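# Lay duct in covered trench and reclose both covers

## Task

Place the duct inside the trench that has covers, then close both covers again. Anything held in position only by a robot at the end does not count. Finally release everything and move the arms away.

## Robot and tools

Setup: three identical i2rt Big YAM arms named arm1, arm2 and arm3. Each has six revolute joints, a two-finger gripper and a wrist camera (arm1_cam_wrist, arm2_cam_wrist, arm3_cam_wrist). A fixed room camera, cam_high, is not attached to any arm. Fully stretched, a hand reaches about 1.0 m from its joint 1 axis. Loose objects may occasionally get nudged by an outside disturbance.

Frames: one shared scene frame with its origin on the floor and +z up. The hand point is midway between the fingertips; the hand's z axis runs along the fingers and the fingers close along its y axis. Foot poses are never printed. With joints 1 and 6 at 0 and the hand level and pointing forward, the wrist camera rides on top of the hand looking toward the fingertips.

execute_actions: arguments are actions (a list holding exactly one action, or empty) and cameras (optional list from arm1_cam_wrist, arm2_cam_wrist, arm3_cam_wrist, cam_high, all; omitted, null or ["all"] means every camera, [] means none). The one action is an object keyed by robot name; each robot entry holds a single key, joints, which maps joint names to absolute targets (not offsets) for that arm alone. Each arm gets its own joints object; names not listed are simply not commanded. Keys and ranges, in radians except the gripper:
- joint1_rad -2.879 to 2.879 (tolerance 0.045): yaws the arm around its foot, positive counter-clockwise seen from above; 0 unfolds toward where the foot faces.
- joint2_rad 0 to 3.141 (0.14): shoulder; 0 has the upper arm pointing back and near level, increasing lifts it then brings it forward.
- joint3_rad 0 to 3.019 (0.09): elbow; 0 folds the forearm onto the upper arm, increasing opens it.
- joint4_rad -1.692 to 1.57 (0.055): hand pitch, positive tilts fingers up.
- joint5_rad -1.57 to 1.57 (0.03): sideways hand swing, positive toward the arm's right.
- joint6_rad -2.094 to 2.094 (0.035): hand roll, positive clockwise viewed from behind the hand.
- gripper_m 0 to 0.093 metres (0.003): fingertip gap; grip force tops out near 50 to 62 N per pad, lower on some units.
Example: {"arm1": {"joints": {"gripper_m": 0.05}}, "arm2": {"joints": {"joint1_rad": 0.3}}, "arm3": {"joints": {"joint1_rad": 0.3}}}. All listed motions start at once and may finish at different moments; joints move at differing speeds, so the hand can sweep a wide path. One action runs at most 15 s. An unknown key or out-of-range number rejects the entire call and nothing moves. An empty list just reports state and images. Omitted joints or arms may keep pushing toward earlier targets without joint_status showing it.

wait: seconds from 0 to 10; commands nothing, the scene keeps running, and it returns the same report as an empty action.

zoom_image: camera (one of the four names) and region [x0, y0, x1, y1] in image pixels, top-left origin, at most 504 by 504; it enlarges the newest full image of that camera.

finished_scene: scene = the number of the current scene. It ends the scene irreversibly after the last command is held and reports success; the goal must already be met and stable. Replying with no tool call ends all remaining work.

Results: each robot's state (joint_positions, joint torques, joint_status, on_its_own) plus images, with a pictures line naming the cameras in image order. joint_status per commanded joint: done; off_target (stopped short, may still push); contact_stop or time_out (old target dropped, holds where it stopped, except a timed-out joint may keep pushing toward its target or a point within 0.375, 0.375, 0.113, 0.225, 0.075, 0.3 rad of where it stands for joints 1 to 6, listed in on_its_own, and may move on its own if freed; to relieve it, command its reported position); not_followed (a built-in self/inter-arm collision check withheld the arm's targets, shown with a "joint command not followed" line and often a cause line; the gripper part still executes, and withheld targets may be retried on later actions until replaced or the path clears). on_its_own lists what this call did not command; "held at" is the held target, not the actual position. Tiny target changes may not move a joint. Loaded joints sag. Torque readings include offsets, scale errors, friction and noise, and are nonzero in free air. If any result reports a stop, the remaining execute_actions, wait and finished_scene calls in that reply are skipped.

Hazards: arms do not stop on contact and can press very hard. A hard squeeze between two arms ends the run as a failure; a hard hit may too, and no state line reports arm-to-arm contact. The collision check can react late and ignores fingers, gripper housings and wrist cameras. Objects touching arms do not count as collisions. Arms act independently. Do not push anything out of the work area or onto the floor (task failure), and avoid drops, slips, slams and forceful pushing. Sustained loads heat motors: a MOTOR HOT warning appears at 85 °C; at 100 °C an OVER-TEMPERATURE FAULT drops that arm and its gripper until cooled, and its unmet keys read limit_stop_at_motor_heat (resend those targets). Some heat persists into later scenes.

Cameras: OpenCV pinhole plus radial model, 504x504 images. T_world_to_cam maps scene-frame points into camera coordinates in metres; pos_world is the camera position. Actual cameras may differ slightly from the given calibration (room camera up to about 2.3 degrees and 9 mm); wrist camera poses are derived from reported joints, so joint errors magnify their error. Results list cameras whose numbers changed.

Each tool is called after "Request:" as name(argument=value, ...) on one line, values as JSON.

## Session

I'll start by looking at the scene.

Request:
execute_actions(actions=[])

Scene clock: 0.00 s.
Joint torques (N m, as the arm reports them, + toward a larger angle): no reading
arm1.joint_positions: joint1_rad=-0.007 joint2_rad=+0.455 joint3_rad=+1.312 joint4_rad=-1.247 joint5_rad=+0.022 joint6_rad=+0.344 gripper_m=+0.094
arm1.joint_status: not commanded
arm1.hand: x=-0.7801 y=-0.0696 z=+1.4702 quat_wxyz=(-0.550, -0.145, -0.818, -0.083) (m; scene frame)
arm2.joint_positions: joint1_rad=-0.486 joint2_rad=+0.463 joint3_rad=+1.423 joint4_rad=-1.399 joint5_rad=+0.202 joint6_rad=-0.388 gripper_m=+0.095
arm2.joint_status: not commanded
arm2.hand: x=+0.1354 y=-0.4411 z=+1.3221 quat_wxyz=(-0.536, +0.506, -0.670, -0.091) (m; scene frame)
arm3.joint_positions: joint1_rad=-0.045 joint2_rad=+0.501 joint3_rad=+1.429 joint4_rad=-1.162 joint5_rad=+0.128 joint6_rad=+0.492 gripper_m=+0.095
arm3.joint_status: not commanded
arm3.hand: x=+0.7832 y=-0.0694 z=+1.5883 quat_wxyz=(-0.092, -0.745, +0.243, +0.615) (m; scene frame)
pictures: arm1_cam_wrist, arm2_cam_wrist, arm3_cam_wrist, cam_high
Images, in order (width x height): arm1_cam_wrist 504x504, arm2_cam_wrist 504x504, arm3_cam_wrist 504x504, cam_high 504x504.

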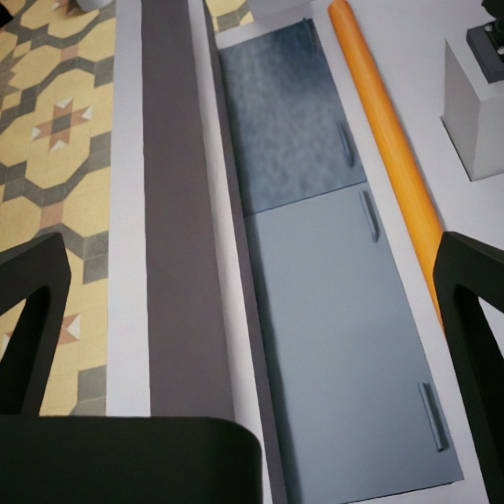

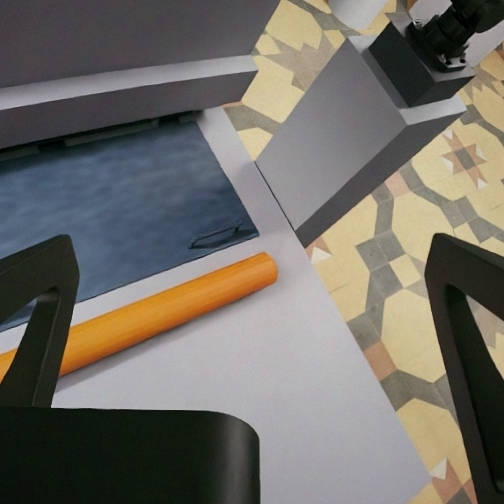

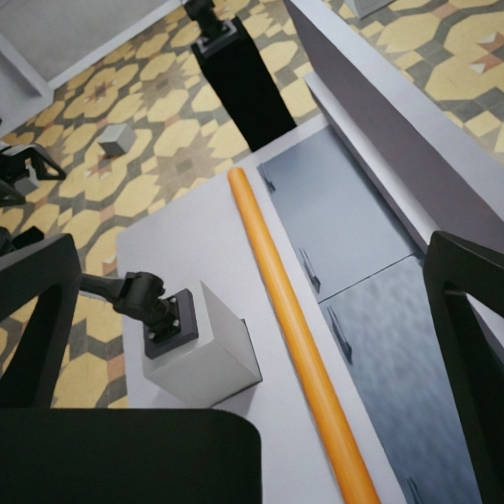

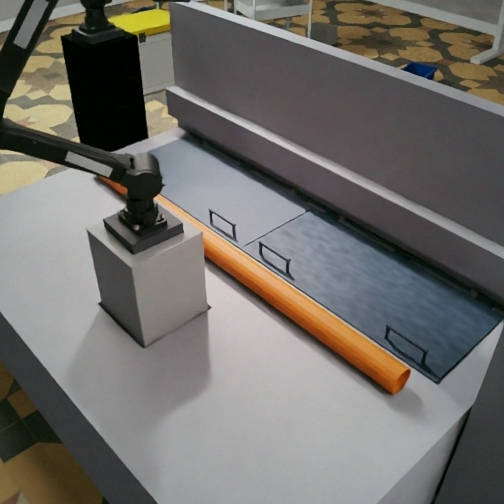

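Request:
zoom_image(camera="cam_high", region=[150, 120, 504, 420])

Request:
zoom_image(camera="cam_high", region=[0, 0, 260, 260])

Request:
zoom_image(camera="arm1_cam_wrist", region=[180, 0, 504, 300])

Request:
zoom_image(camera="arm3_cam_wrist", region=[60, 0, 504, 420])

Region (150, 120, 504, 420) of cam_high's 504x504 image, scaled by 1.424, with more detail than that image has; it fills the top 427 rows of this view, and the rest is white.

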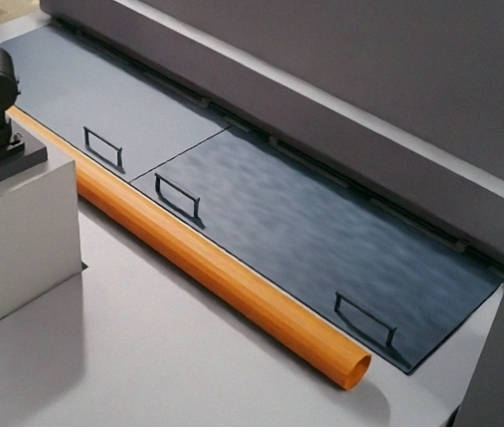

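Region (0, 0, 260, 260) of cam_high's 504x504 image, scaled by 1.938, with more detail than that image has.

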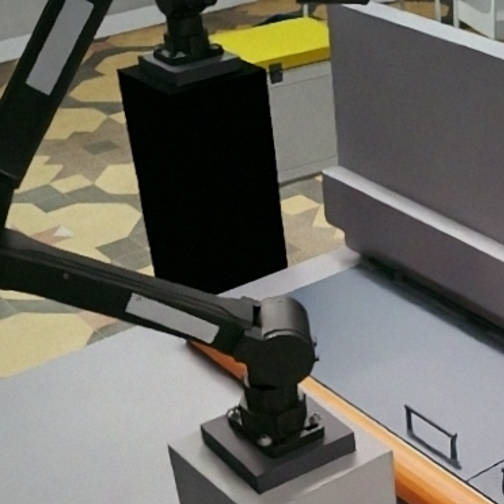

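Region (180, 0, 504, 300) of arm1_cam_wrist's 504x504 image, scaled by 1.556, with more detail than that image has; it fills the top 467 rows of this view, and the rest is white.

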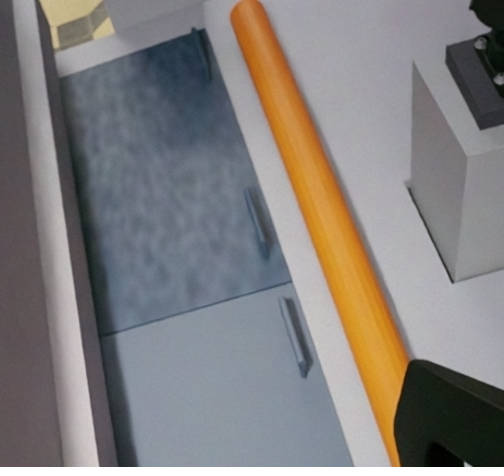

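Region (60, 0, 504, 420) of arm3_cam_wrist's 504x504 image, scaled by 1.135, with more detail than that image has; it fills the top 477 rows of this view, and the rest is white.

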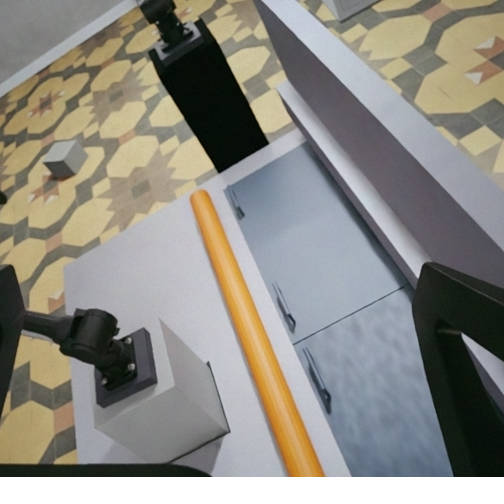

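Request:
execute_actions(actions=[{"arm1": {"joints": {"joint4_rad": -1.55, "joint5_rad": 0.0, "joint6_rad": 0.0, "joint1_rad": 0.0}}, "arm2": {"joints": {"joint3_rad": 1.2}}, "arm3": {"joints": {"joint2_rad": 0.75}}}], cameras=[])

Scene clock: 40.63 s.
Joint torques (N m, as the arm reports them, + toward a larger angle): arm1=[ 0.97  4.18  8.74  1.8   0.   -0.12] | arm2=[0.94 2.99 7.65 1.68 0.06 0.07] | arm3=[-0.05 -0.08  8.29  2.32  0.02 -0.03]
arm1.joint_positions: joint1_rad=-0.007 joint2_rad=+0.455 joint3_rad=+1.312 joint4_rad=-1.544 joint5_rad=+0.005 joint6_rad=+0.009 gripper_m=+0.094
arm1.joint_status: all done
arm1.hand: x=-0.8176 y=-0.0672 z=+1.4076 quat_wxyz=(-0.427, -0.003, -0.904, +0.003) (m; scene frame)
arm2.joint_positions: joint1_rad=-0.486 joint2_rad=+0.464 joint3_rad=+1.186 joint4_rad=-1.399 joint5_rad=+0.202 joint6_rad=-0.388 gripper_m=+0.095
arm2.joint_status: all done
arm2.hand: x=+0.1548 y=-0.4082 z=+1.2132 quat_wxyz=(-0.439, +0.552, -0.707, -0.052) (m; scene frame)
arm3.joint_positions: joint1_rad=-0.045 joint2_rad=+0.745 joint3_rad=+1.429 joint4_rad=-1.162 joint5_rad=+0.128 joint6_rad=+0.492 gripper_m=+0.095
arm3.joint_status: all done
arm3.hand: x=+0.6697 y=-0.0655 z=+1.5337 quat_wxyz=(-0.065, -0.814, +0.255, +0.519) (m; scene frame)
pictures: none
No camera images: the call's "cameras" was empty. Leave "cameras" out to get every camera's image.

Request:
execute_actions(actions=[{"arm1": {"joints": {"joint1_rad": 0.1, "joint2_rad": 1.2, "joint3_rad": 1.3, "joint4_rad": -1.0, "joint5_rad": 0.0, "joint6_rad": 0.0}}, "arm2": {"joints": {"joint1_rad": 0.0, "joint2_rad": 0.9, "joint3_rad": 1.2, "joint4_rad": -1.4, "joint5_rad": 0.0, "joint6_rad": 0.0}}, "arm3": {"joints": {"joint1_rad": -0.1, "joint2_rad": 1.0, "joint3_rad": 1.0, "joint4_rad": -0.9, "joint5_rad": 0.0, "joint6_rad": 0.0}}}])

Scene clock: 74.80 s.
Joint torques (N m, as the arm reports them, + toward a larger angle): arm1=[  1.39 -11.65   9.85   2.34   0.02  -0.09] | arm2=[ 1.17 -5.6   8.88  0.76 -0.19  0.1 ] | arm3=[-1.1  -6.91  9.72  2.31 -0.15 -0.1 ]
arm1.joint_positions: joint1_rad=+0.089 joint2_rad=+1.213 joint3_rad=+1.297 joint4_rad=-1.015 joint5_rad=+0.005 joint6_rad=+0.009 gripper_m=+0.094
arm1.joint_status: all done
arm1.hand: x=-0.4913 y=-0.0217 z=+1.2602 quat_wxyz=(-0.314, +0.043, -0.949, -0.011) (m; scene frame)
arm2.joint_positions: joint1_rad=-0.004 joint2_rad=+0.915 joint3_rad=+1.183 joint4_rad=-1.399 joint5_rad=+0.003 joint6_rad=-0.009 gripper_m=+0.095
arm2.joint_status: all done
arm2.hand: x=+0.0462 y=-0.2353 z=+1.1037 quat_wxyz=(-0.163, +0.675, -0.704, -0.150) (m; scene frame)
arm3.joint_positions: joint1_rad=-0.088 joint2_rad=+1.000 joint3_rad=+0.980 joint4_rad=-0.915 joint5_rad=+0.003 joint6_rad=+0.011 gripper_m=+0.095
arm3.joint_status: all done
arm3.hand: x=+0.5698 y=-0.0669 z=+1.2478 quat_wxyz=(+0.011, -0.949, +0.043, +0.313) (m; scene frame)
pictures: arm1_cam_wrist, arm2_cam_wrist, arm3_cam_wrist, cam_high
camera_calibration (this result's frames):
arm1_cam_wrist: T_world_to_cam=[[0.0979027, -0.995018, 0.0188297, 0.00525507], [-0.995139, -0.0980813, -0.00880697, -0.474096], [0.0106099, -0.017876, -0.999784, 1.39284], [0, 0, 0, 1]] pos_world=[-0.487084, -0.0163727, 1.38826]
arm2_cam_wrist: T_world_to_cam=[[0.999335, -0.0345671, -0.0116204, -0.0440644], [-0.032122, -0.985216, 0.168278, -0.407778], [-0.0172655, -0.167793, -0.985671, 1.17288], [0, 0, 0, 1]] pos_world=[0.0511869, -0.206471, 1.22419]
arm3_cam_wrist: T_world_to_cam=[[0.0857067, 0.99631, 0.00455094, 0.0152843], [0.995923, -0.0855426, -0.0286431, -0.533293], [-0.0281481, 0.00698729, -0.999579, 1.3844], [0, 0, 0, 1]] pos_world=[0.568777, -0.0705203, 1.36848]
Images, in order (width x height): arm1_cam_wrist 504x504, arm2_cam_wrist 504x504, arm3_cam_wrist 504x504, cam_high 504x504.

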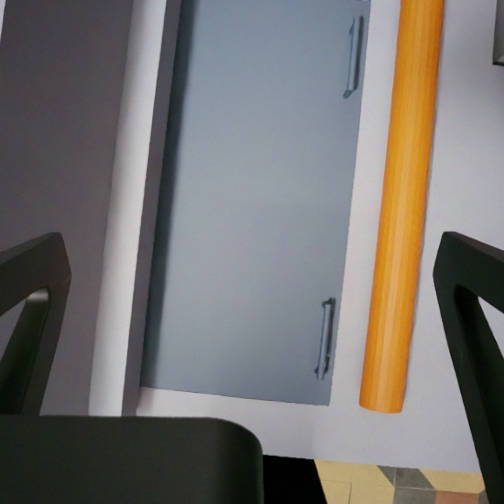

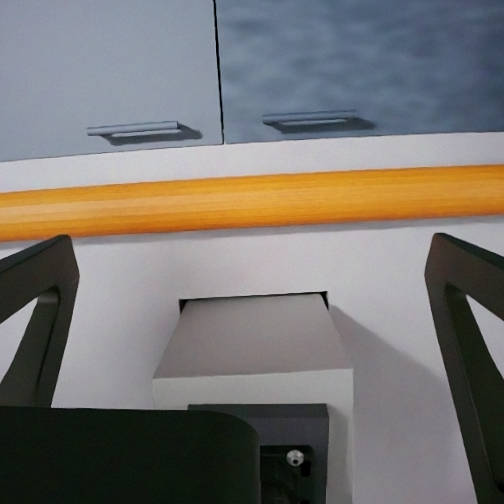

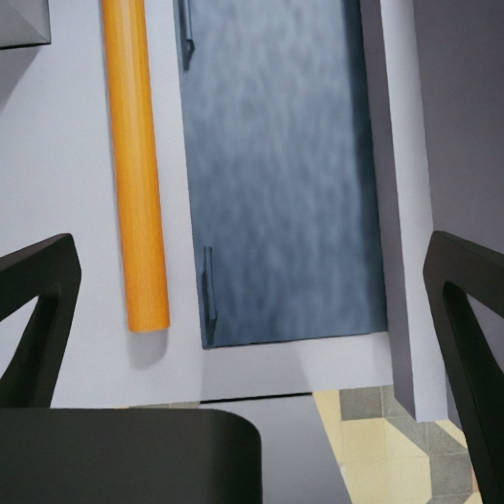

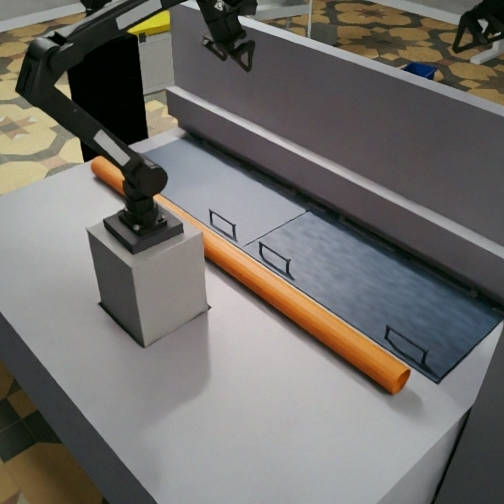

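Request:
zoom_image(camera="arm2_cam_wrist", region=[60, 80, 400, 250])

Request:
zoom_image(camera="arm1_cam_wrist", region=[60, 260, 460, 460])

Request:
zoom_image(camera="arm3_cam_wrist", region=[80, 200, 480, 420])

Region (60, 80, 400, 250) of arm2_cam_wrist's 504x504 image, scaled by 1.482, with more detail than that image has.

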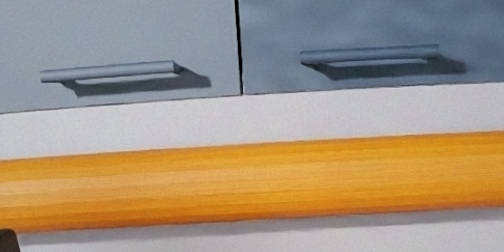

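Region (60, 260, 460, 460) of arm1_cam_wrist's 504x504 image, scaled by 1.260, with more detail than that image has.

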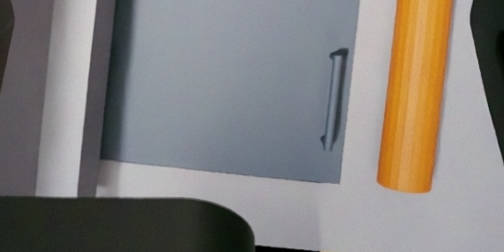

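Region (80, 200, 480, 420) of arm3_cam_wrist's 504x504 image, scaled by 1.260, with more detail than that image has; it fills the top 277 rows of this view, and the rest is white.

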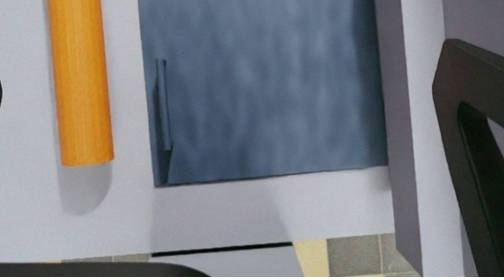

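Request:
zoom_image(camera="arm1_cam_wrist", region=[60, 300, 200, 430])

Request:
zoom_image(camera="arm3_cam_wrist", region=[340, 250, 504, 430])

Request:
zoom_image(camera="cam_high", region=[150, 60, 300, 200])

Region (60, 300, 200, 430) of arm1_cam_wrist's 504x504 image, scaled by 3.600, with more detail than that image has; it fills the top 468 rows of this view, and the rest is white.

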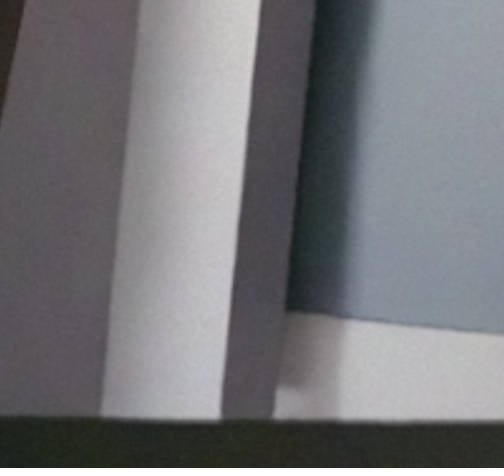

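Region (340, 250, 504, 430) of arm3_cam_wrist's 504x504 image, scaled by 2.800, with more detail than that image has; it fills the left 459 columns of this view, and the rest is white.

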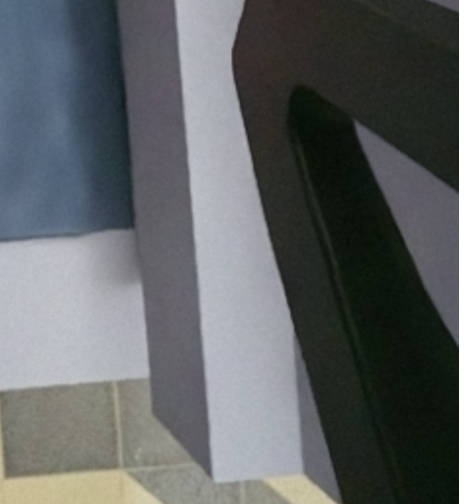

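Region (150, 60, 300, 200) of cam_high's 504x504 image, scaled by 3.360, with more detail than that image has; it fills the top 470 rows of this view, and the rest is white.

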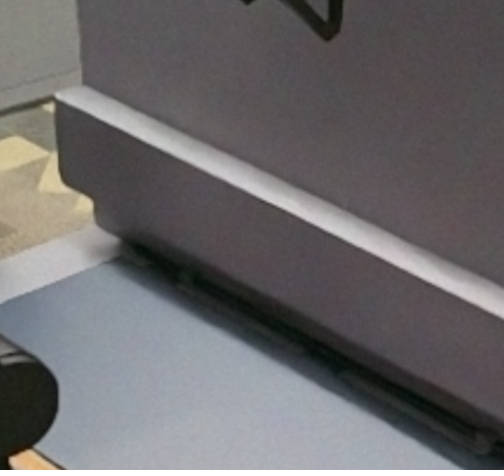

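Request:
execute_actions(actions=[{"arm1": {"joints": {"joint1_rad": -0.79, "joint2_rad": 2.3, "joint3_rad": 1.52, "joint4_rad": -1.055, "joint5_rad": -0.574, "joint6_rad": -0.997, "gripper_m": 0.045}}, "arm2": {"joints": {"joint1_rad": 0.231, "joint2_rad": 1.5, "joint3_rad": 0.8, "joint4_rad": -0.87, "joint5_rad": 0.0, "joint6_rad": -1.388, "gripper_m": 0.093}}, "arm3": {"joints": {"joint1_rad": 0.719, "joint2_rad": 2.4, "joint3_rad": 1.551, "joint4_rad": -0.953, "joint5_rad": 0.608, "joint6_rad": 0.948, "gripper_m": 0.045}}}])

Scene clock: 196.87 s.
Joint torques (N m, as the arm reports them, + toward a larger angle): arm1=[  1.15 -23.49   6.64  -0.33  -0.36  -0.16] | arm2=[ 0.61 -9.43  6.85  0.66 -0.27 -0.04] | arm3=[ -0.85 -25.38   5.59  -0.56   0.53   0.15]
arm1.joint_positions: joint1_rad=-0.798 joint2_rad=+2.310 joint3_rad=+1.508 joint4_rad=-1.050 joint5_rad=-0.570 joint6_rad=-0.988 gripper_m=+0.045
arm1.joint_status: all done
arm1.hand: x=-0.5299 y=-0.3838 z=+0.7994 quat_wxyz=(-0.131, +0.055, -0.951, -0.276) (m; scene frame)
arm2.joint_positions: joint1_rad=+0.231 joint2_rad=+1.494 joint3_rad=+0.778 joint4_rad=-0.887 joint5_rad=+0.003 joint6_rad=-1.379 gripper_m=+0.093
arm2.joint_status: all done
arm2.hand: x=-0.0311 y=-0.2152 z=+0.7694 quat_wxyz=(+0.012, +1.000, -0.004, +0.006) (m; scene frame)
arm3.joint_positions: joint1_rad=+0.730 joint2_rad=+2.415 joint3_rad=+1.532 joint4_rad=-0.946 joint5_rad=+0.606 joint6_rad=+0.938 gripper_m=+0.045
arm3.joint_status: all done
arm3.hand: x=+0.5061 y=-0.3897 z=+0.7964 quat_wxyz=(+0.288, -0.946, +0.056, +0.139) (m; scene frame)
pictures: arm1_cam_wrist, arm2_cam_wrist, arm3_cam_wrist, cam_high
camera_calibration (this result's frames):
arm1_cam_wrist: T_world_to_cam=[[0.191656, -0.843155, -0.502351, 0.182046], [-0.902141, -0.352922, 0.248167, -0.805965], [-0.386535, 0.405629, -0.828285, 0.741038], [0, 0, 0, 1]] pos_world=[-0.475548, -0.431537, 0.905256]
arm2_cam_wrist: T_world_to_cam=[[0.0093594, 0.99877, -0.0486992, 0.250118], [0.809138, 0.021051, 0.587241, -0.413832], [0.587544, -0.0449006, -0.807946, 0.754005], [0, 0, 0, 1]] pos_world=[-0.110504, -0.207243, 0.864394]
arm3_cam_wrist: T_world_to_cam=[[0.179537, 0.823636, 0.537949, -0.195169], [0.915735, -0.339723, 0.214518, -0.762546], [0.359439, 0.454105, -0.815225, 0.764995], [0, 0, 0, 1]] pos_world=[0.458361, -0.445694, 0.892215]
Images, in order (width x height): arm1_cam_wrist 504x504, arm2_cam_wrist 504x504, arm3_cam_wrist 504x504, cam_high 504x504.

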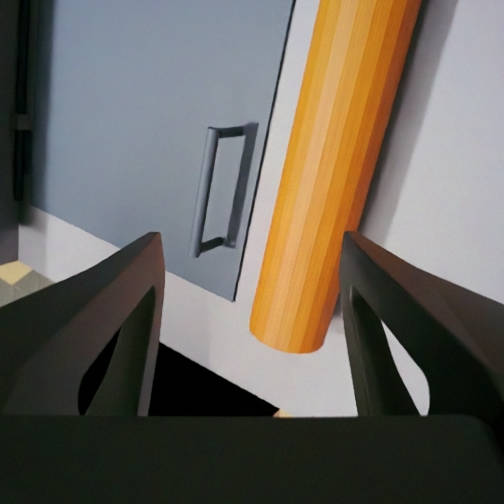

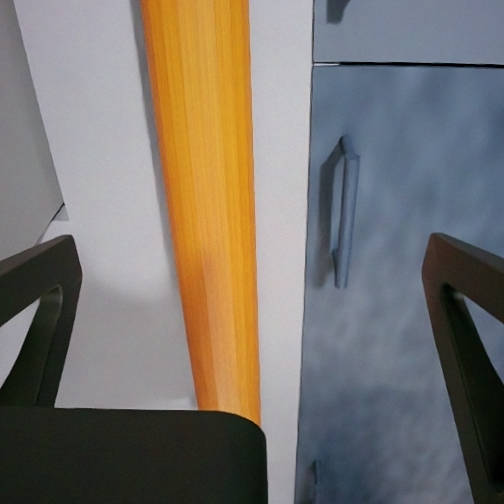

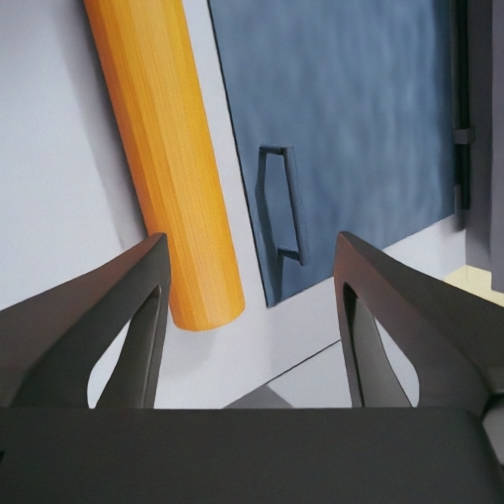

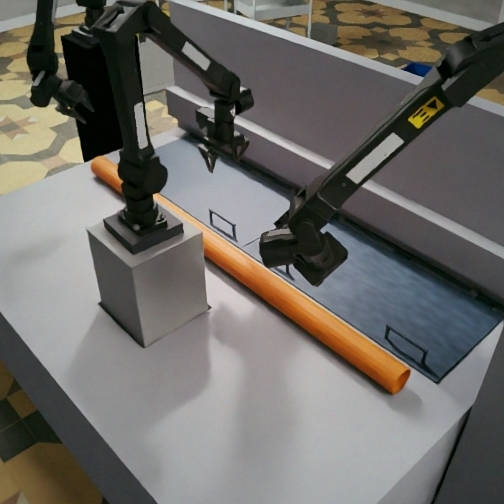

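Request:
zoom_image(camera="arm1_cam_wrist", region=[150, 90, 330, 320])

Request:
zoom_image(camera="arm3_cam_wrist", region=[200, 110, 380, 330])

Region (150, 90, 330, 320) of arm1_cam_wrist's 504x504 image, scaled by 2.191, with more detail than that image has; it fills the left 394 columns of this view, and the rest is white.

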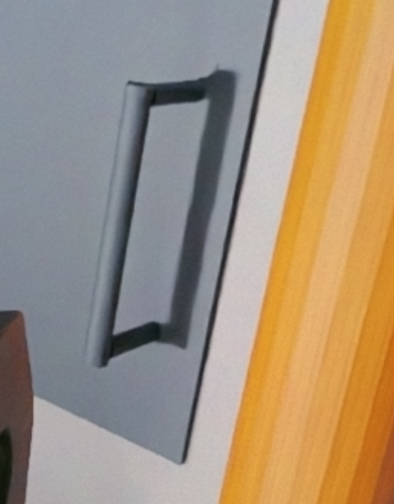

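Region (200, 110, 380, 330) of arm3_cam_wrist's 504x504 image, scaled by 2.291, with more detail than that image has; it fills the left 412 columns of this view, and the rest is white.

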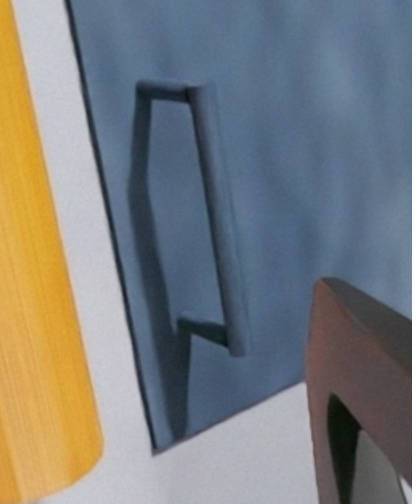

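Request:
zoom_image(camera="arm2_cam_wrist", region=[100, 0, 400, 300])

Region (100, 0, 400, 300) of arm2_cam_wrist's 504x504 image, scaled by 1.680, with more detail than that image has.

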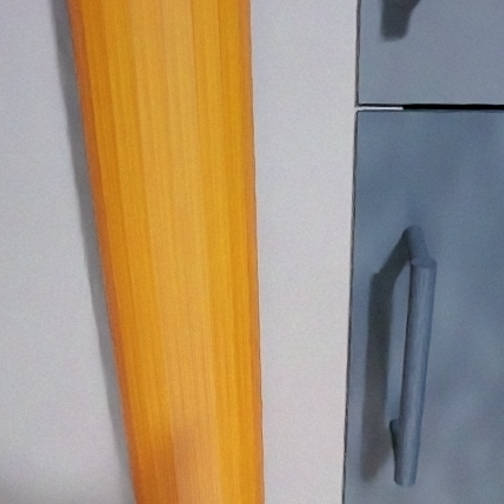

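Request:
execute_actions(actions=[{"arm1": {"joints": {"joint2_rad": 1.8}}, "arm2": {"joints": {"joint1_rad": 0.216, "joint2_rad": 1.9, "joint3_rad": 0.575, "joint4_rad": -0.21, "joint5_rad": 0.0, "joint6_rad": -1.40}}, "arm3": {"joints": {"joint2_rad": 1.85}}}], cameras=["arm2_cam_wrist", "cam_high"])

Scene clock: 243.77 s.
Joint torques (N m, as the arm reports them, + toward a larger angle): arm1=[  0.98 -19.05   9.73   0.66  -0.25  -0.09] | arm2=[ -0.28 -10.44   2.46   0.75  -0.28  -0.02] | arm3=[ -0.95 -20.65   8.14   0.67   0.4    0.09]
arm1.joint_positions: joint1_rad=-0.798 joint2_rad=+1.798 joint3_rad=+1.508 joint4_rad=-1.050 joint5_rad=-0.572 joint6_rad=-0.989 gripper_m=+0.045
arm1.joint_status: all done
arm1.hand: x=-0.4890 y=-0.4219 z=+1.0820 quat_wxyz=(-0.286, +0.128, -0.945, -0.087) (m; scene frame)
arm2.joint_positions: joint1_rad=+0.224 joint2_rad=+1.897 joint3_rad=+0.564 joint4_rad=-0.227 joint5_rad=+0.003 joint6_rad=-1.392 gripper_m=+0.093
arm2.joint_status: all done
arm2.hand: x=-0.0211 y=-0.2531 z=+0.6029 quat_wxyz=(-0.009, +1.000, -0.001, +0.002) (m; scene frame)
arm3.joint_positions: joint1_rad=+0.730 joint2_rad=+1.846 joint3_rad=+1.541 joint4_rad=-0.946 joint5_rad=+0.609 joint6_rad=+0.939 gripper_m=+0.045
arm3.joint_status: all done
arm3.hand: x=+0.4442 y=-0.4454 z=+1.1264 quat_wxyz=(+0.084, -0.932, +0.142, +0.322) (m; scene frame)
pictures: arm2_cam_wrist, cam_high
camera_calibration (this result's frames):
arm2_cam_wrist: T_world_to_cam=[[0.00284002, 0.999982, -0.00531978, 0.253787], [0.813746, 0.000780928, 0.581221, -0.324752], [0.581214, -0.00597962, -0.813729, 0.625083], [0, 0, 0, 1]] pos_world=[-0.0997624, -0.249791, 0.698751]
Images, in order (width x height): arm2_cam_wrist 504x504, cam_high 504x504.

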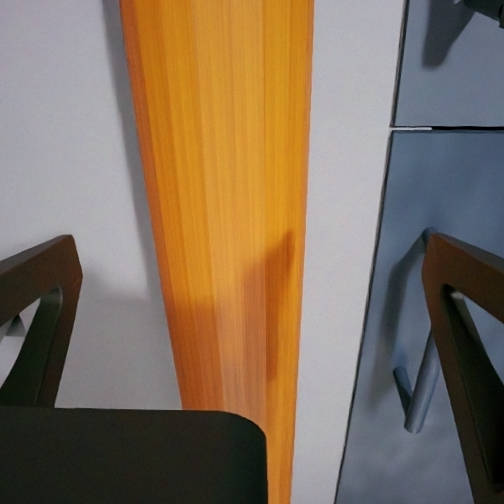

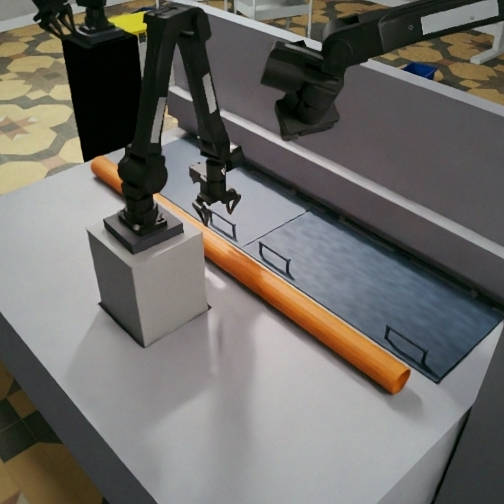

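Request:
execute_actions(actions=[{"arm2": {"joints": {"joint1_rad": 0.226, "joint2_rad": 2.116, "joint3_rad": 0.594, "joint4_rad": -0.032, "joint5_rad": 0.0, "joint6_rad": -1.40}}}], cameras=["arm2_cam_wrist"])

Scene clock: 252.97 s.
Joint torques (N m, as the arm reports them, + toward a larger angle): arm1=[  1.12 -18.83   9.67   0.68  -0.27  -0.09] | arm2=[  1.17 -11.12   0.46   0.72  -0.3   -0.05] | arm3=[ -1.   -20.92   8.15   0.63   0.39   0.1 ]
arm1.joint_positions: joint1_rad=-0.798 joint2_rad=+1.798 joint3_rad=+1.508 joint4_rad=-1.050 joint5_rad=-0.572 joint6_rad=-0.989 gripper_m=+0.045
arm1.joint_status: not commanded
arm1.hand: x=-0.4890 y=-0.4219 z=+1.0820 quat_wxyz=(-0.286, +0.128, -0.945, -0.087) (m; scene frame)
arm2.joint_positions: joint1_rad=+0.224 joint2_rad=+2.115 joint3_rad=+0.593 joint4_rad=-0.049 joint5_rad=+0.003 joint6_rad=-1.392 gripper_m=+0.093
arm2.joint_status: all done
arm2.hand: x=-0.0198 y=-0.2588 z=+0.5444 quat_wxyz=(-0.003, +1.000, -0.001, +0.003) (m; scene frame)
arm3.joint_positions: joint1_rad=+0.730 joint2_rad=+1.846 joint3_rad=+1.541 joint4_rad=-0.946 joint5_rad=+0.609 joint6_rad=+0.939 gripper_m=+0.045
arm3.joint_status: not commanded
arm3.hand: x=+0.4442 y=-0.4454 z=+1.1264 quat_wxyz=(+0.084, -0.932, +0.142, +0.322) (m; scene frame)
pictures: arm2_cam_wrist
camera_calibration (this result's frames):
arm2_cam_wrist: T_world_to_cam=[[0.00291929, 0.999846, -0.017331, 0.265633], [0.812501, 0.00773168, 0.582908, -0.290938], [0.582952, -0.0157832, -0.812353, 0.573468], [0, 0, 0, 1]] pos_world=[-0.0986928, -0.254291, 0.640052]
Images, in order (width x height): arm2_cam_wrist 504x504.

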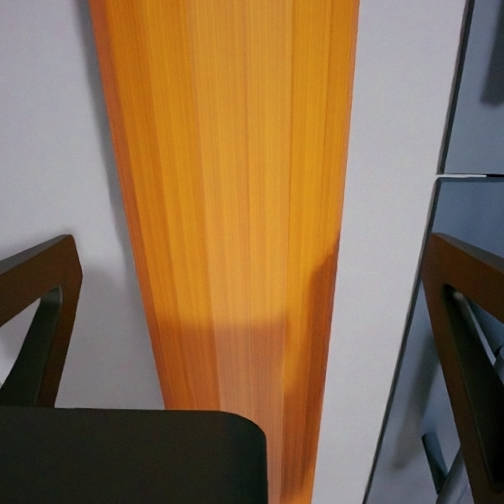

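Request:
execute_actions(actions=[{"arm2": {"joints": {"joint1_rad": 0.226, "joint2_rad": 2.318, "joint3_rad": 0.641, "joint4_rad": 0.124, "joint5_rad": 0.0, "joint6_rad": -1.40}}}], cameras=["arm2_cam_wrist", "cam_high"])

Scene clock: 257.83 s.
Joint torques (N m, as the arm reports them, + toward a larger angle): arm1=[  1.11 -18.92   9.73   0.7   -0.28  -0.1 ] | arm2=[  0.7  -13.74  -0.81   0.59   0.03  -0.01] | arm3=[ -1.   -20.74   8.12   0.63   0.4    0.11]
arm1.joint_positions: joint1_rad=-0.798 joint2_rad=+1.798 joint3_rad=+1.508 joint4_rad=-1.050 joint5_rad=-0.572 joint6_rad=-0.989 gripper_m=+0.045
arm1.joint_status: not commanded
arm1.hand: x=-0.4890 y=-0.4219 z=+1.0820 quat_wxyz=(-0.286, +0.128, -0.945, -0.087) (m; scene frame)
arm2.joint_positions: joint1_rad=+0.229 joint2_rad=+2.337 joint3_rad=+0.643 joint4_rad=+0.111 joint5_rad=-0.004 joint6_rad=-1.393 gripper_m=+0.093
arm2.joint_status: all done
arm2.hand: x=-0.0204 y=-0.2697 z=+0.4838 quat_wxyz=(+0.003, +1.000, +0.002, +0.001) (m; scene frame)
arm3.joint_positions: joint1_rad=+0.730 joint2_rad=+1.846 joint3_rad=+1.541 joint4_rad=-0.946 joint5_rad=+0.609 joint6_rad=+0.939 gripper_m=+0.045
arm3.joint_status: not commanded
arm3.hand: x=+0.4442 y=-0.4454 z=+1.1264 quat_wxyz=(+0.084, -0.932, +0.142, +0.322) (m; scene frame)
pictures: arm2_cam_wrist, cam_high
camera_calibration (this result's frames):
arm2_cam_wrist: T_world_to_cam=[[-0.00400008, 0.999547, -0.0298324, 0.281343], [0.815127, 0.0205404, 0.578918, -0.249642], [0.579269, -0.0220014, -0.81484, 0.523769], [0, 0, 0, 1]] pos_world=[-0.0987878, -0.264565, 0.579703]
Images, in order (width x height): arm2_cam_wrist 504x504, cam_high 504x504.

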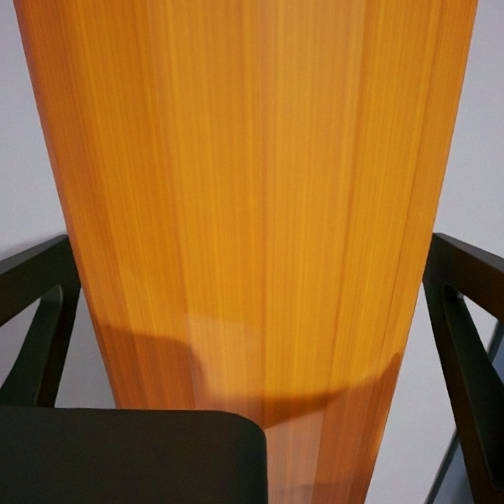

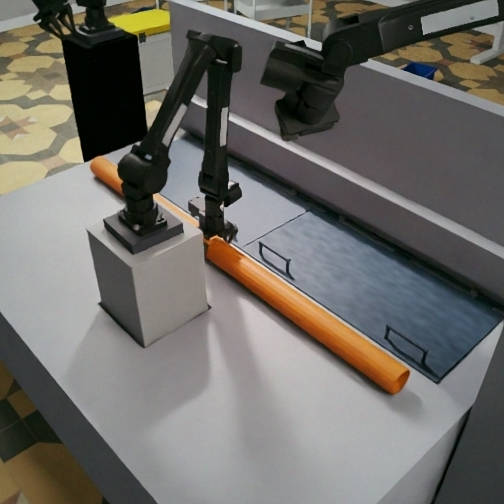

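Request:
execute_actions(actions=[{"arm2": {"joints": {"gripper_m": 0.05}}}], cameras=[])

Scene clock: 259.37 s.
Joint torques (N m, as the arm reports them, + toward a larger angle): arm1=[  1.14 -18.88   9.67   0.69  -0.28  -0.09] | arm2=[  0.44 -14.02  -1.14   0.33  -0.05   0.02] | arm3=[ -0.88 -20.81   8.15   0.62   0.39   0.1 ]
arm1.joint_positions: joint1_rad=-0.798 joint2_rad=+1.798 joint3_rad=+1.508 joint4_rad=-1.050 joint5_rad=-0.572 joint6_rad=-0.989 gripper_m=+0.045
arm1.joint_status: not commanded
arm1.hand: x=-0.4890 y=-0.4219 z=+1.0820 quat_wxyz=(-0.286, +0.128, -0.945, -0.087) (m; scene frame)
arm2.joint_positions: joint1_rad=+0.229 joint2_rad=+2.337 joint3_rad=+0.646 joint4_rad=+0.115 joint5_rad=-0.002 joint6_rad=-1.396 gripper_m=+0.075
arm2.joint_status: gripper_m off_target (ended at +0.075, target +0.050)
arm2.hand: x=-0.0206 y=-0.2667 z=+0.4836 quat_wxyz=(-0.001, +1.000, +0.003, +0.001) (m; scene frame)
arm3.joint_positions: joint1_rad=+0.730 joint2_rad=+1.846 joint3_rad=+1.541 joint4_rad=-0.946 joint5_rad=+0.609 joint6_rad=+0.939 gripper_m=+0.045
arm3.joint_status: not commanded
arm3.hand: x=+0.4442 y=-0.4454 z=+1.1264 quat_wxyz=(+0.084, -0.932, +0.142, +0.322) (m; scene frame)
pictures: none
No camera images: the call's "cameras" was empty. Leave "cameras" out to get every camera's image.

Request:
execute_actions(actions=[{"arm2": {"joints": {"joint1_rad": 0.278, "joint2_rad": 2.29, "joint3_rad": 0.466, "joint4_rad": 0.28, "joint5_rad": 0.0, "joint6_rad": -1.345, "gripper_m": 0.05}}}], cameras=["arm2_cam_wrist", "cam_high"])

Scene clock: 266.90 s.
Joint torques (N m, as the arm reports them, + toward a larger angle): arm1=[  1.1  -18.81   9.73   0.69  -0.28  -0.1 ] | arm2=[  0.7  -15.48  -2.97   0.63  -0.1    0.13] | arm3=[ -0.81 -20.78   8.15   0.68   0.39   0.09]
arm1.joint_positions: joint1_rad=-0.798 joint2_rad=+1.798 joint3_rad=+1.508 joint4_rad=-1.050 joint5_rad=-0.572 joint6_rad=-0.989 gripper_m=+0.045
arm1.joint_status: not commanded
arm1.hand: x=-0.4890 y=-0.4219 z=+1.0820 quat_wxyz=(-0.286, +0.128, -0.945, -0.087) (m; scene frame)
arm2.joint_positions: joint1_rad=+0.276 joint2_rad=+2.337 joint3_rad=+0.485 joint4_rad=+0.269 joint5_rad=+0.001 joint6_rad=-1.352 gripper_m=+0.075
arm2.joint_status: gripper_m off_target (ended at +0.075, target +0.050); the others done
arm2.hand: x=-0.0194 y=-0.3296 z=+0.4954 quat_wxyz=(+0.002, +1.000, +0.005, +0.003) (m; scene frame)
arm3.joint_positions: joint1_rad=+0.730 joint2_rad=+1.846 joint3_rad=+1.541 joint4_rad=-0.946 joint5_rad=+0.609 joint6_rad=+0.939 gripper_m=+0.045
arm3.joint_status: not commanded
arm3.hand: x=+0.4442 y=-0.4454 z=+1.1264 quat_wxyz=(+0.084, -0.932, +0.142, +0.322) (m; scene frame)
pictures: arm2_cam_wrist, cam_high
camera_calibration (this result's frames):
arm2_cam_wrist: T_world_to_cam=[[-0.00885067, 0.999551, -0.0286113, 0.340872], [0.812359, 0.0238715, 0.582669, -0.256771], [0.58309, -0.0180857, -0.812206, 0.531461], [0, 0, 0, 1]] pos_world=[-0.0982824, -0.324978, 0.591021]
Images, in order (width x height): arm2_cam_wrist 504x504, cam_high 504x504.

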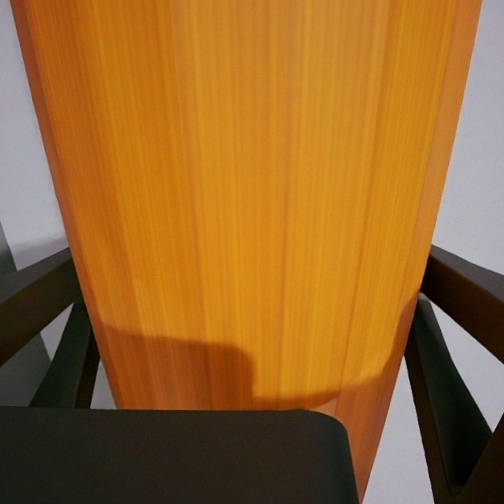

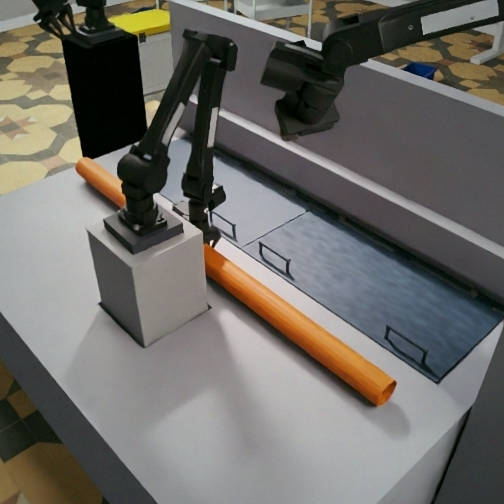

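Request:
execute_actions(actions=[{"arm1": {"joints": {"joint1_rad": -0.637, "joint2_rad": 2.65, "joint3_rad": 1.365, "joint4_rad": -0.719, "joint5_rad": -0.607, "joint6_rad": -0.8035, "gripper_m": 0.045}}, "arm3": {"joints": {"joint1_rad": 0.542, "joint2_rad": 2.77, "joint3_rad": 1.436, "joint4_rad": -0.619, "joint5_rad": 0.646, "joint6_rad": 0.717, "gripper_m": 0.045}}}])

Scene clock: 287.63 s.
Joint torques (N m, as the arm reports them, + toward a larger angle): arm1=[ -0.25 -21.29   2.09  -0.23  -0.26   0.  ] | arm2=[  0.57 -14.78  -3.28   0.51  -0.1    0.1 ] | arm3=[  0.92 -22.64   1.38  -0.26   0.46  -0.03]
arm1.joint_positions: joint1_rad=-0.625 joint2_rad=+2.665 joint3_rad=+1.357 joint4_rad=-0.725 joint5_rad=-0.605 joint6_rad=-0.812 gripper_m=+0.045
arm1.joint_status: all done
arm1.hand: x=-0.5937 y=-0.2199 z=+0.6003 quat_wxyz=(-0.024, +0.023, -0.933, -0.359) (m; scene frame)
arm2.joint_positions: joint1_rad=+0.276 joint2_rad=+2.337 joint3_rad=+0.485 joint4_rad=+0.269 joint5_rad=-0.001 joint6_rad=-1.351 gripper_m=+0.075
arm2.joint_status: not commanded
arm2.hand: x=-0.0196 y=-0.3296 z=+0.4954 quat_wxyz=(+0.003, +1.000, +0.004, +0.003) (m; scene frame)
arm3.joint_positions: joint1_rad=+0.532 joint2_rad=+2.787 joint3_rad=+1.427 joint4_rad=-0.625 joint5_rad=+0.645 joint6_rad=+0.727 gripper_m=+0.045
arm3.joint_status: all done
arm3.hand: x=+0.5768 y=-0.2155 z=+0.5991 quat_wxyz=(+0.364, -0.931, +0.022, +0.028) (m; scene frame)
pictures: arm1_cam_wrist, arm2_cam_wrist, arm3_cam_wrist, cam_high
camera_calibration (this result's frames):
arm1_cam_wrist: T_world_to_cam=[[0.0755016, -0.743773, -0.664155, 0.282425], [-0.822836, -0.422696, 0.379827, -0.803655], [-0.563241, 0.517813, -0.643917, 0.294053], [0, 0, 0, 1]] pos_world=[-0.516977, -0.281906, 0.68217]
arm2_cam_wrist: T_world_to_cam=[[-0.00849436, 0.999547, -0.0288583, 0.341043], [0.813016, 0.0237053, 0.581758, -0.256205], [0.582179, -0.0185206, -0.81285, 0.531729], [0, 0, 0, 1]] pos_world=[-0.0983658, -0.324967, 0.591107]
arm3_cam_wrist: T_world_to_cam=[[0.0520347, 0.728764, 0.682785, -0.278871], [0.838865, -0.402866, 0.366066, -0.785887], [0.541846, 0.553717, -0.632298, 0.306197], [0, 0, 0, 1]] pos_world=[0.507853, -0.282922, 0.671703]
Images, in order (width x height): arm1_cam_wrist 504x504, arm2_cam_wrist 504x504, arm3_cam_wrist 504x504, cam_high 504x504.

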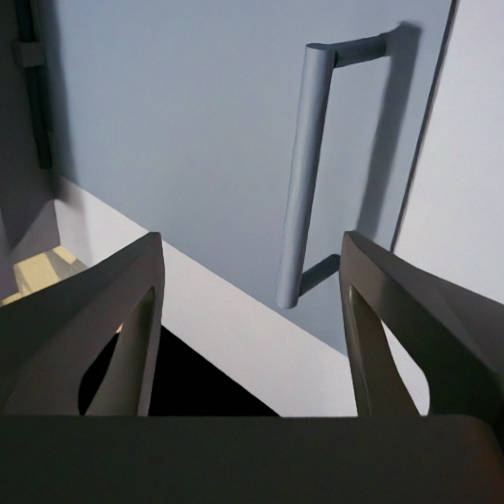

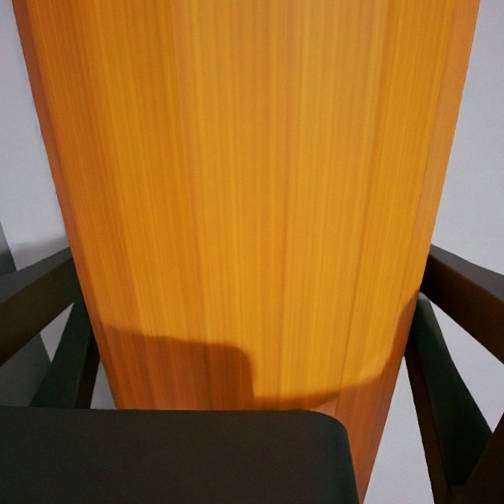

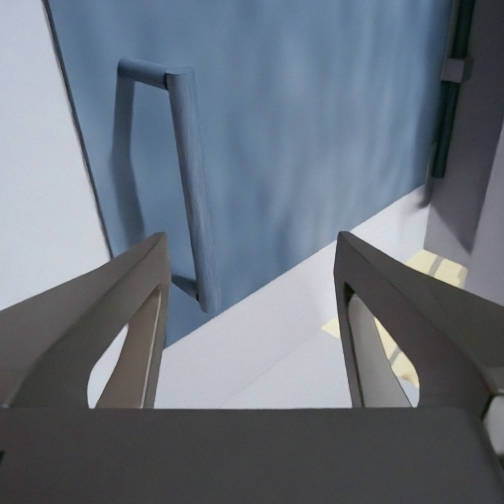

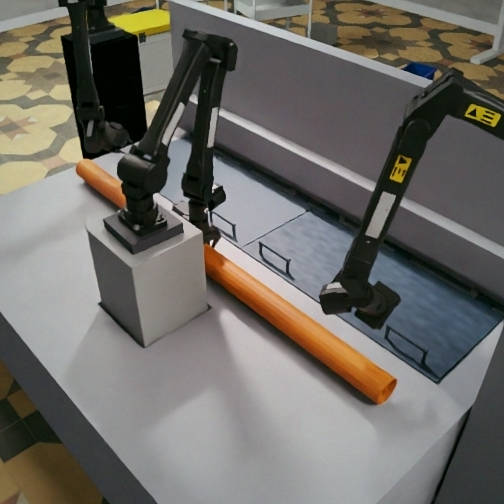

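Request:
zoom_image(camera="arm1_cam_wrist", region=[230, 10, 450, 330])

Request:
zoom_image(camera="arm3_cam_wrist", region=[70, 30, 290, 350])

Region (230, 10, 450, 330) of arm1_cam_wrist's 504x504 image, scaled by 1.575, with more detail than that image has; it fills the left 346 columns of this view, and the rest is white.

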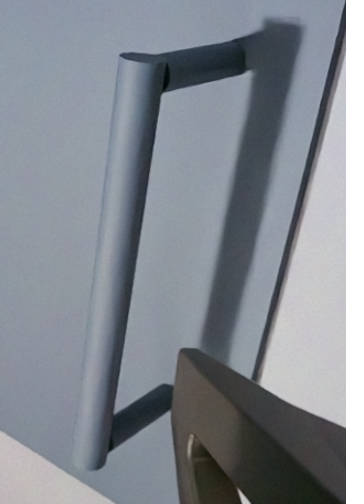

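Region (70, 30, 290, 350) of arm3_cam_wrist's 504x504 image, scaled by 1.575, with more detail than that image has; it fills the left 346 columns of this view, and the rest is white.

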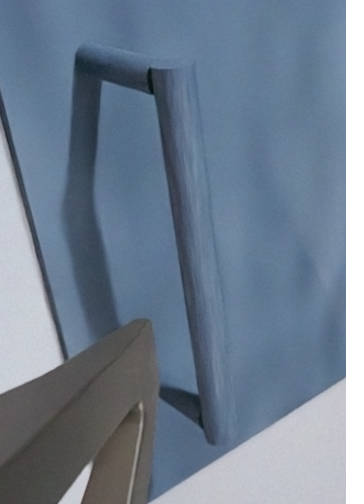

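Request:
execute_actions(actions=[{"arm1": {"joints": {"joint1_rad": -0.61, "joint2_rad": 2.84, "joint3_rad": 1.422, "joint4_rad": -0.64, "joint5_rad": -0.619, "joint6_rad": -0.779, "gripper_m": 0.045}}, "arm3": {"joints": {"joint1_rad": 0.515, "joint2_rad": 2.988, "joint3_rad": 1.51, "joint4_rad": -0.528, "joint5_rad": 0.656, "joint6_rad": 0.692, "gripper_m": 0.045}}}], cameras=["arm1_cam_wrist", "arm3_cam_wrist", "cam_high"])

Scene clock: 322.47 s.
Joint torques (N m, as the arm reports them, + toward a larger angle): arm1=[  1.55 -20.1    0.51  -0.44  -0.31   0.01] | arm2=[  0.56 -14.75  -3.21   0.44  -0.13   0.12] | arm3=[ -1.32 -21.37  -0.16  -0.48   0.45  -0.02]
arm1.joint_positions: joint1_rad=-0.625 joint2_rad=+2.856 joint3_rad=+1.418 joint4_rad=-0.641 joint5_rad=-0.615 joint6_rad=-0.788 gripper_m=+0.045
arm1.joint_status: all done
arm1.hand: x=-0.6275 y=-0.1949 z=+0.5242 quat_wxyz=(-0.006, +0.003, -0.927, -0.375) (m; scene frame)
arm2.joint_positions: joint1_rad=+0.276 joint2_rad=+2.337 joint3_rad=+0.485 joint4_rad=+0.269 joint5_rad=-0.001 joint6_rad=-1.351 gripper_m=+0.075
arm2.joint_status: not commanded
arm2.hand: x=-0.0196 y=-0.3296 z=+0.4954 quat_wxyz=(+0.003, +1.000, +0.004, +0.003) (m; scene frame)
arm3.joint_positions: joint1_rad=+0.530 joint2_rad=+3.004 joint3_rad=+1.507 joint4_rad=-0.531 joint5_rad=+0.655 joint6_rad=+0.702 gripper_m=+0.045
arm3.joint_status: all done
arm3.hand: x=+0.6221 y=-0.1860 z=+0.5132 quat_wxyz=(+0.379, -0.925, +0.003, +0.009) (m; scene frame)
pictures: arm1_cam_wrist, arm3_cam_wrist, cam_high
camera_calibration (this result's frames):
arm1_cam_wrist: T_world_to_cam=[[0.0252216, -0.721522, -0.691932, 0.240346], [-0.81293, -0.417636, 0.405864, -0.798419], [-0.581816, 0.552255, -0.59708, 0.18357], [0, 0, 0, 1]] pos_world=[-0.548316, -0.261411, 0.599958]
arm3_cam_wrist: T_world_to_cam=[[0.00292066, 0.707797, 0.70641, -0.229549], [0.828145, -0.397663, 0.39502, -0.787744], [0.560507, 0.583856, -0.58732, 0.181935], [0, 0, 0, 1]] pos_world=[0.551061, -0.257006, 0.580184]
Images, in order (width x height): arm1_cam_wrist 504x504, arm3_cam_wrist 504x504, cam_high 504x504.

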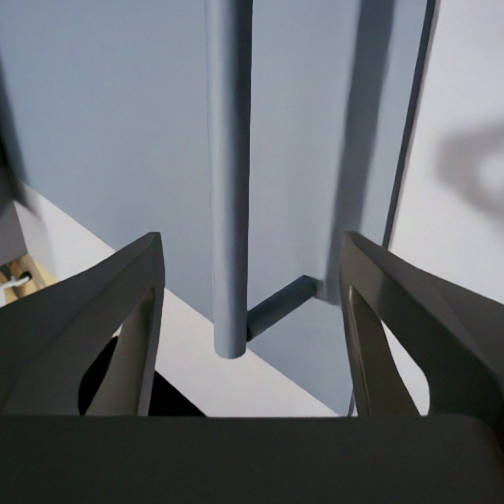

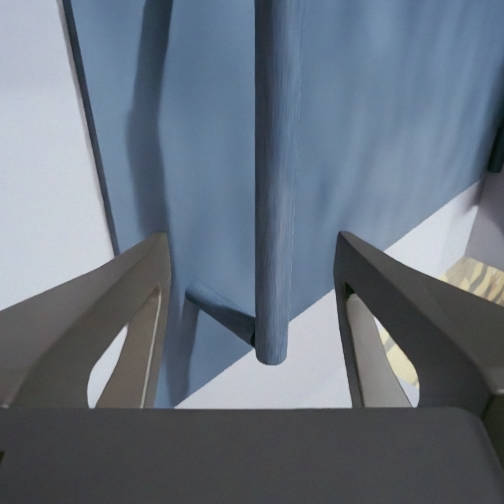

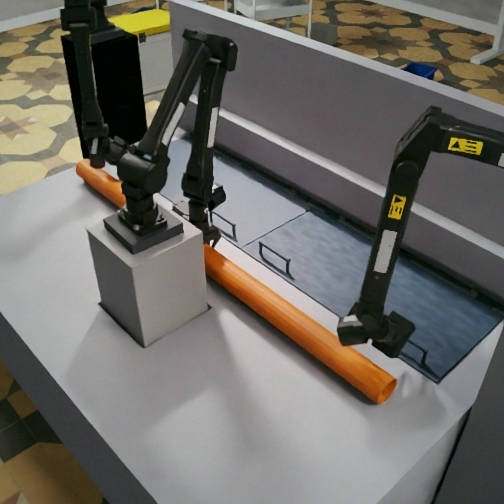

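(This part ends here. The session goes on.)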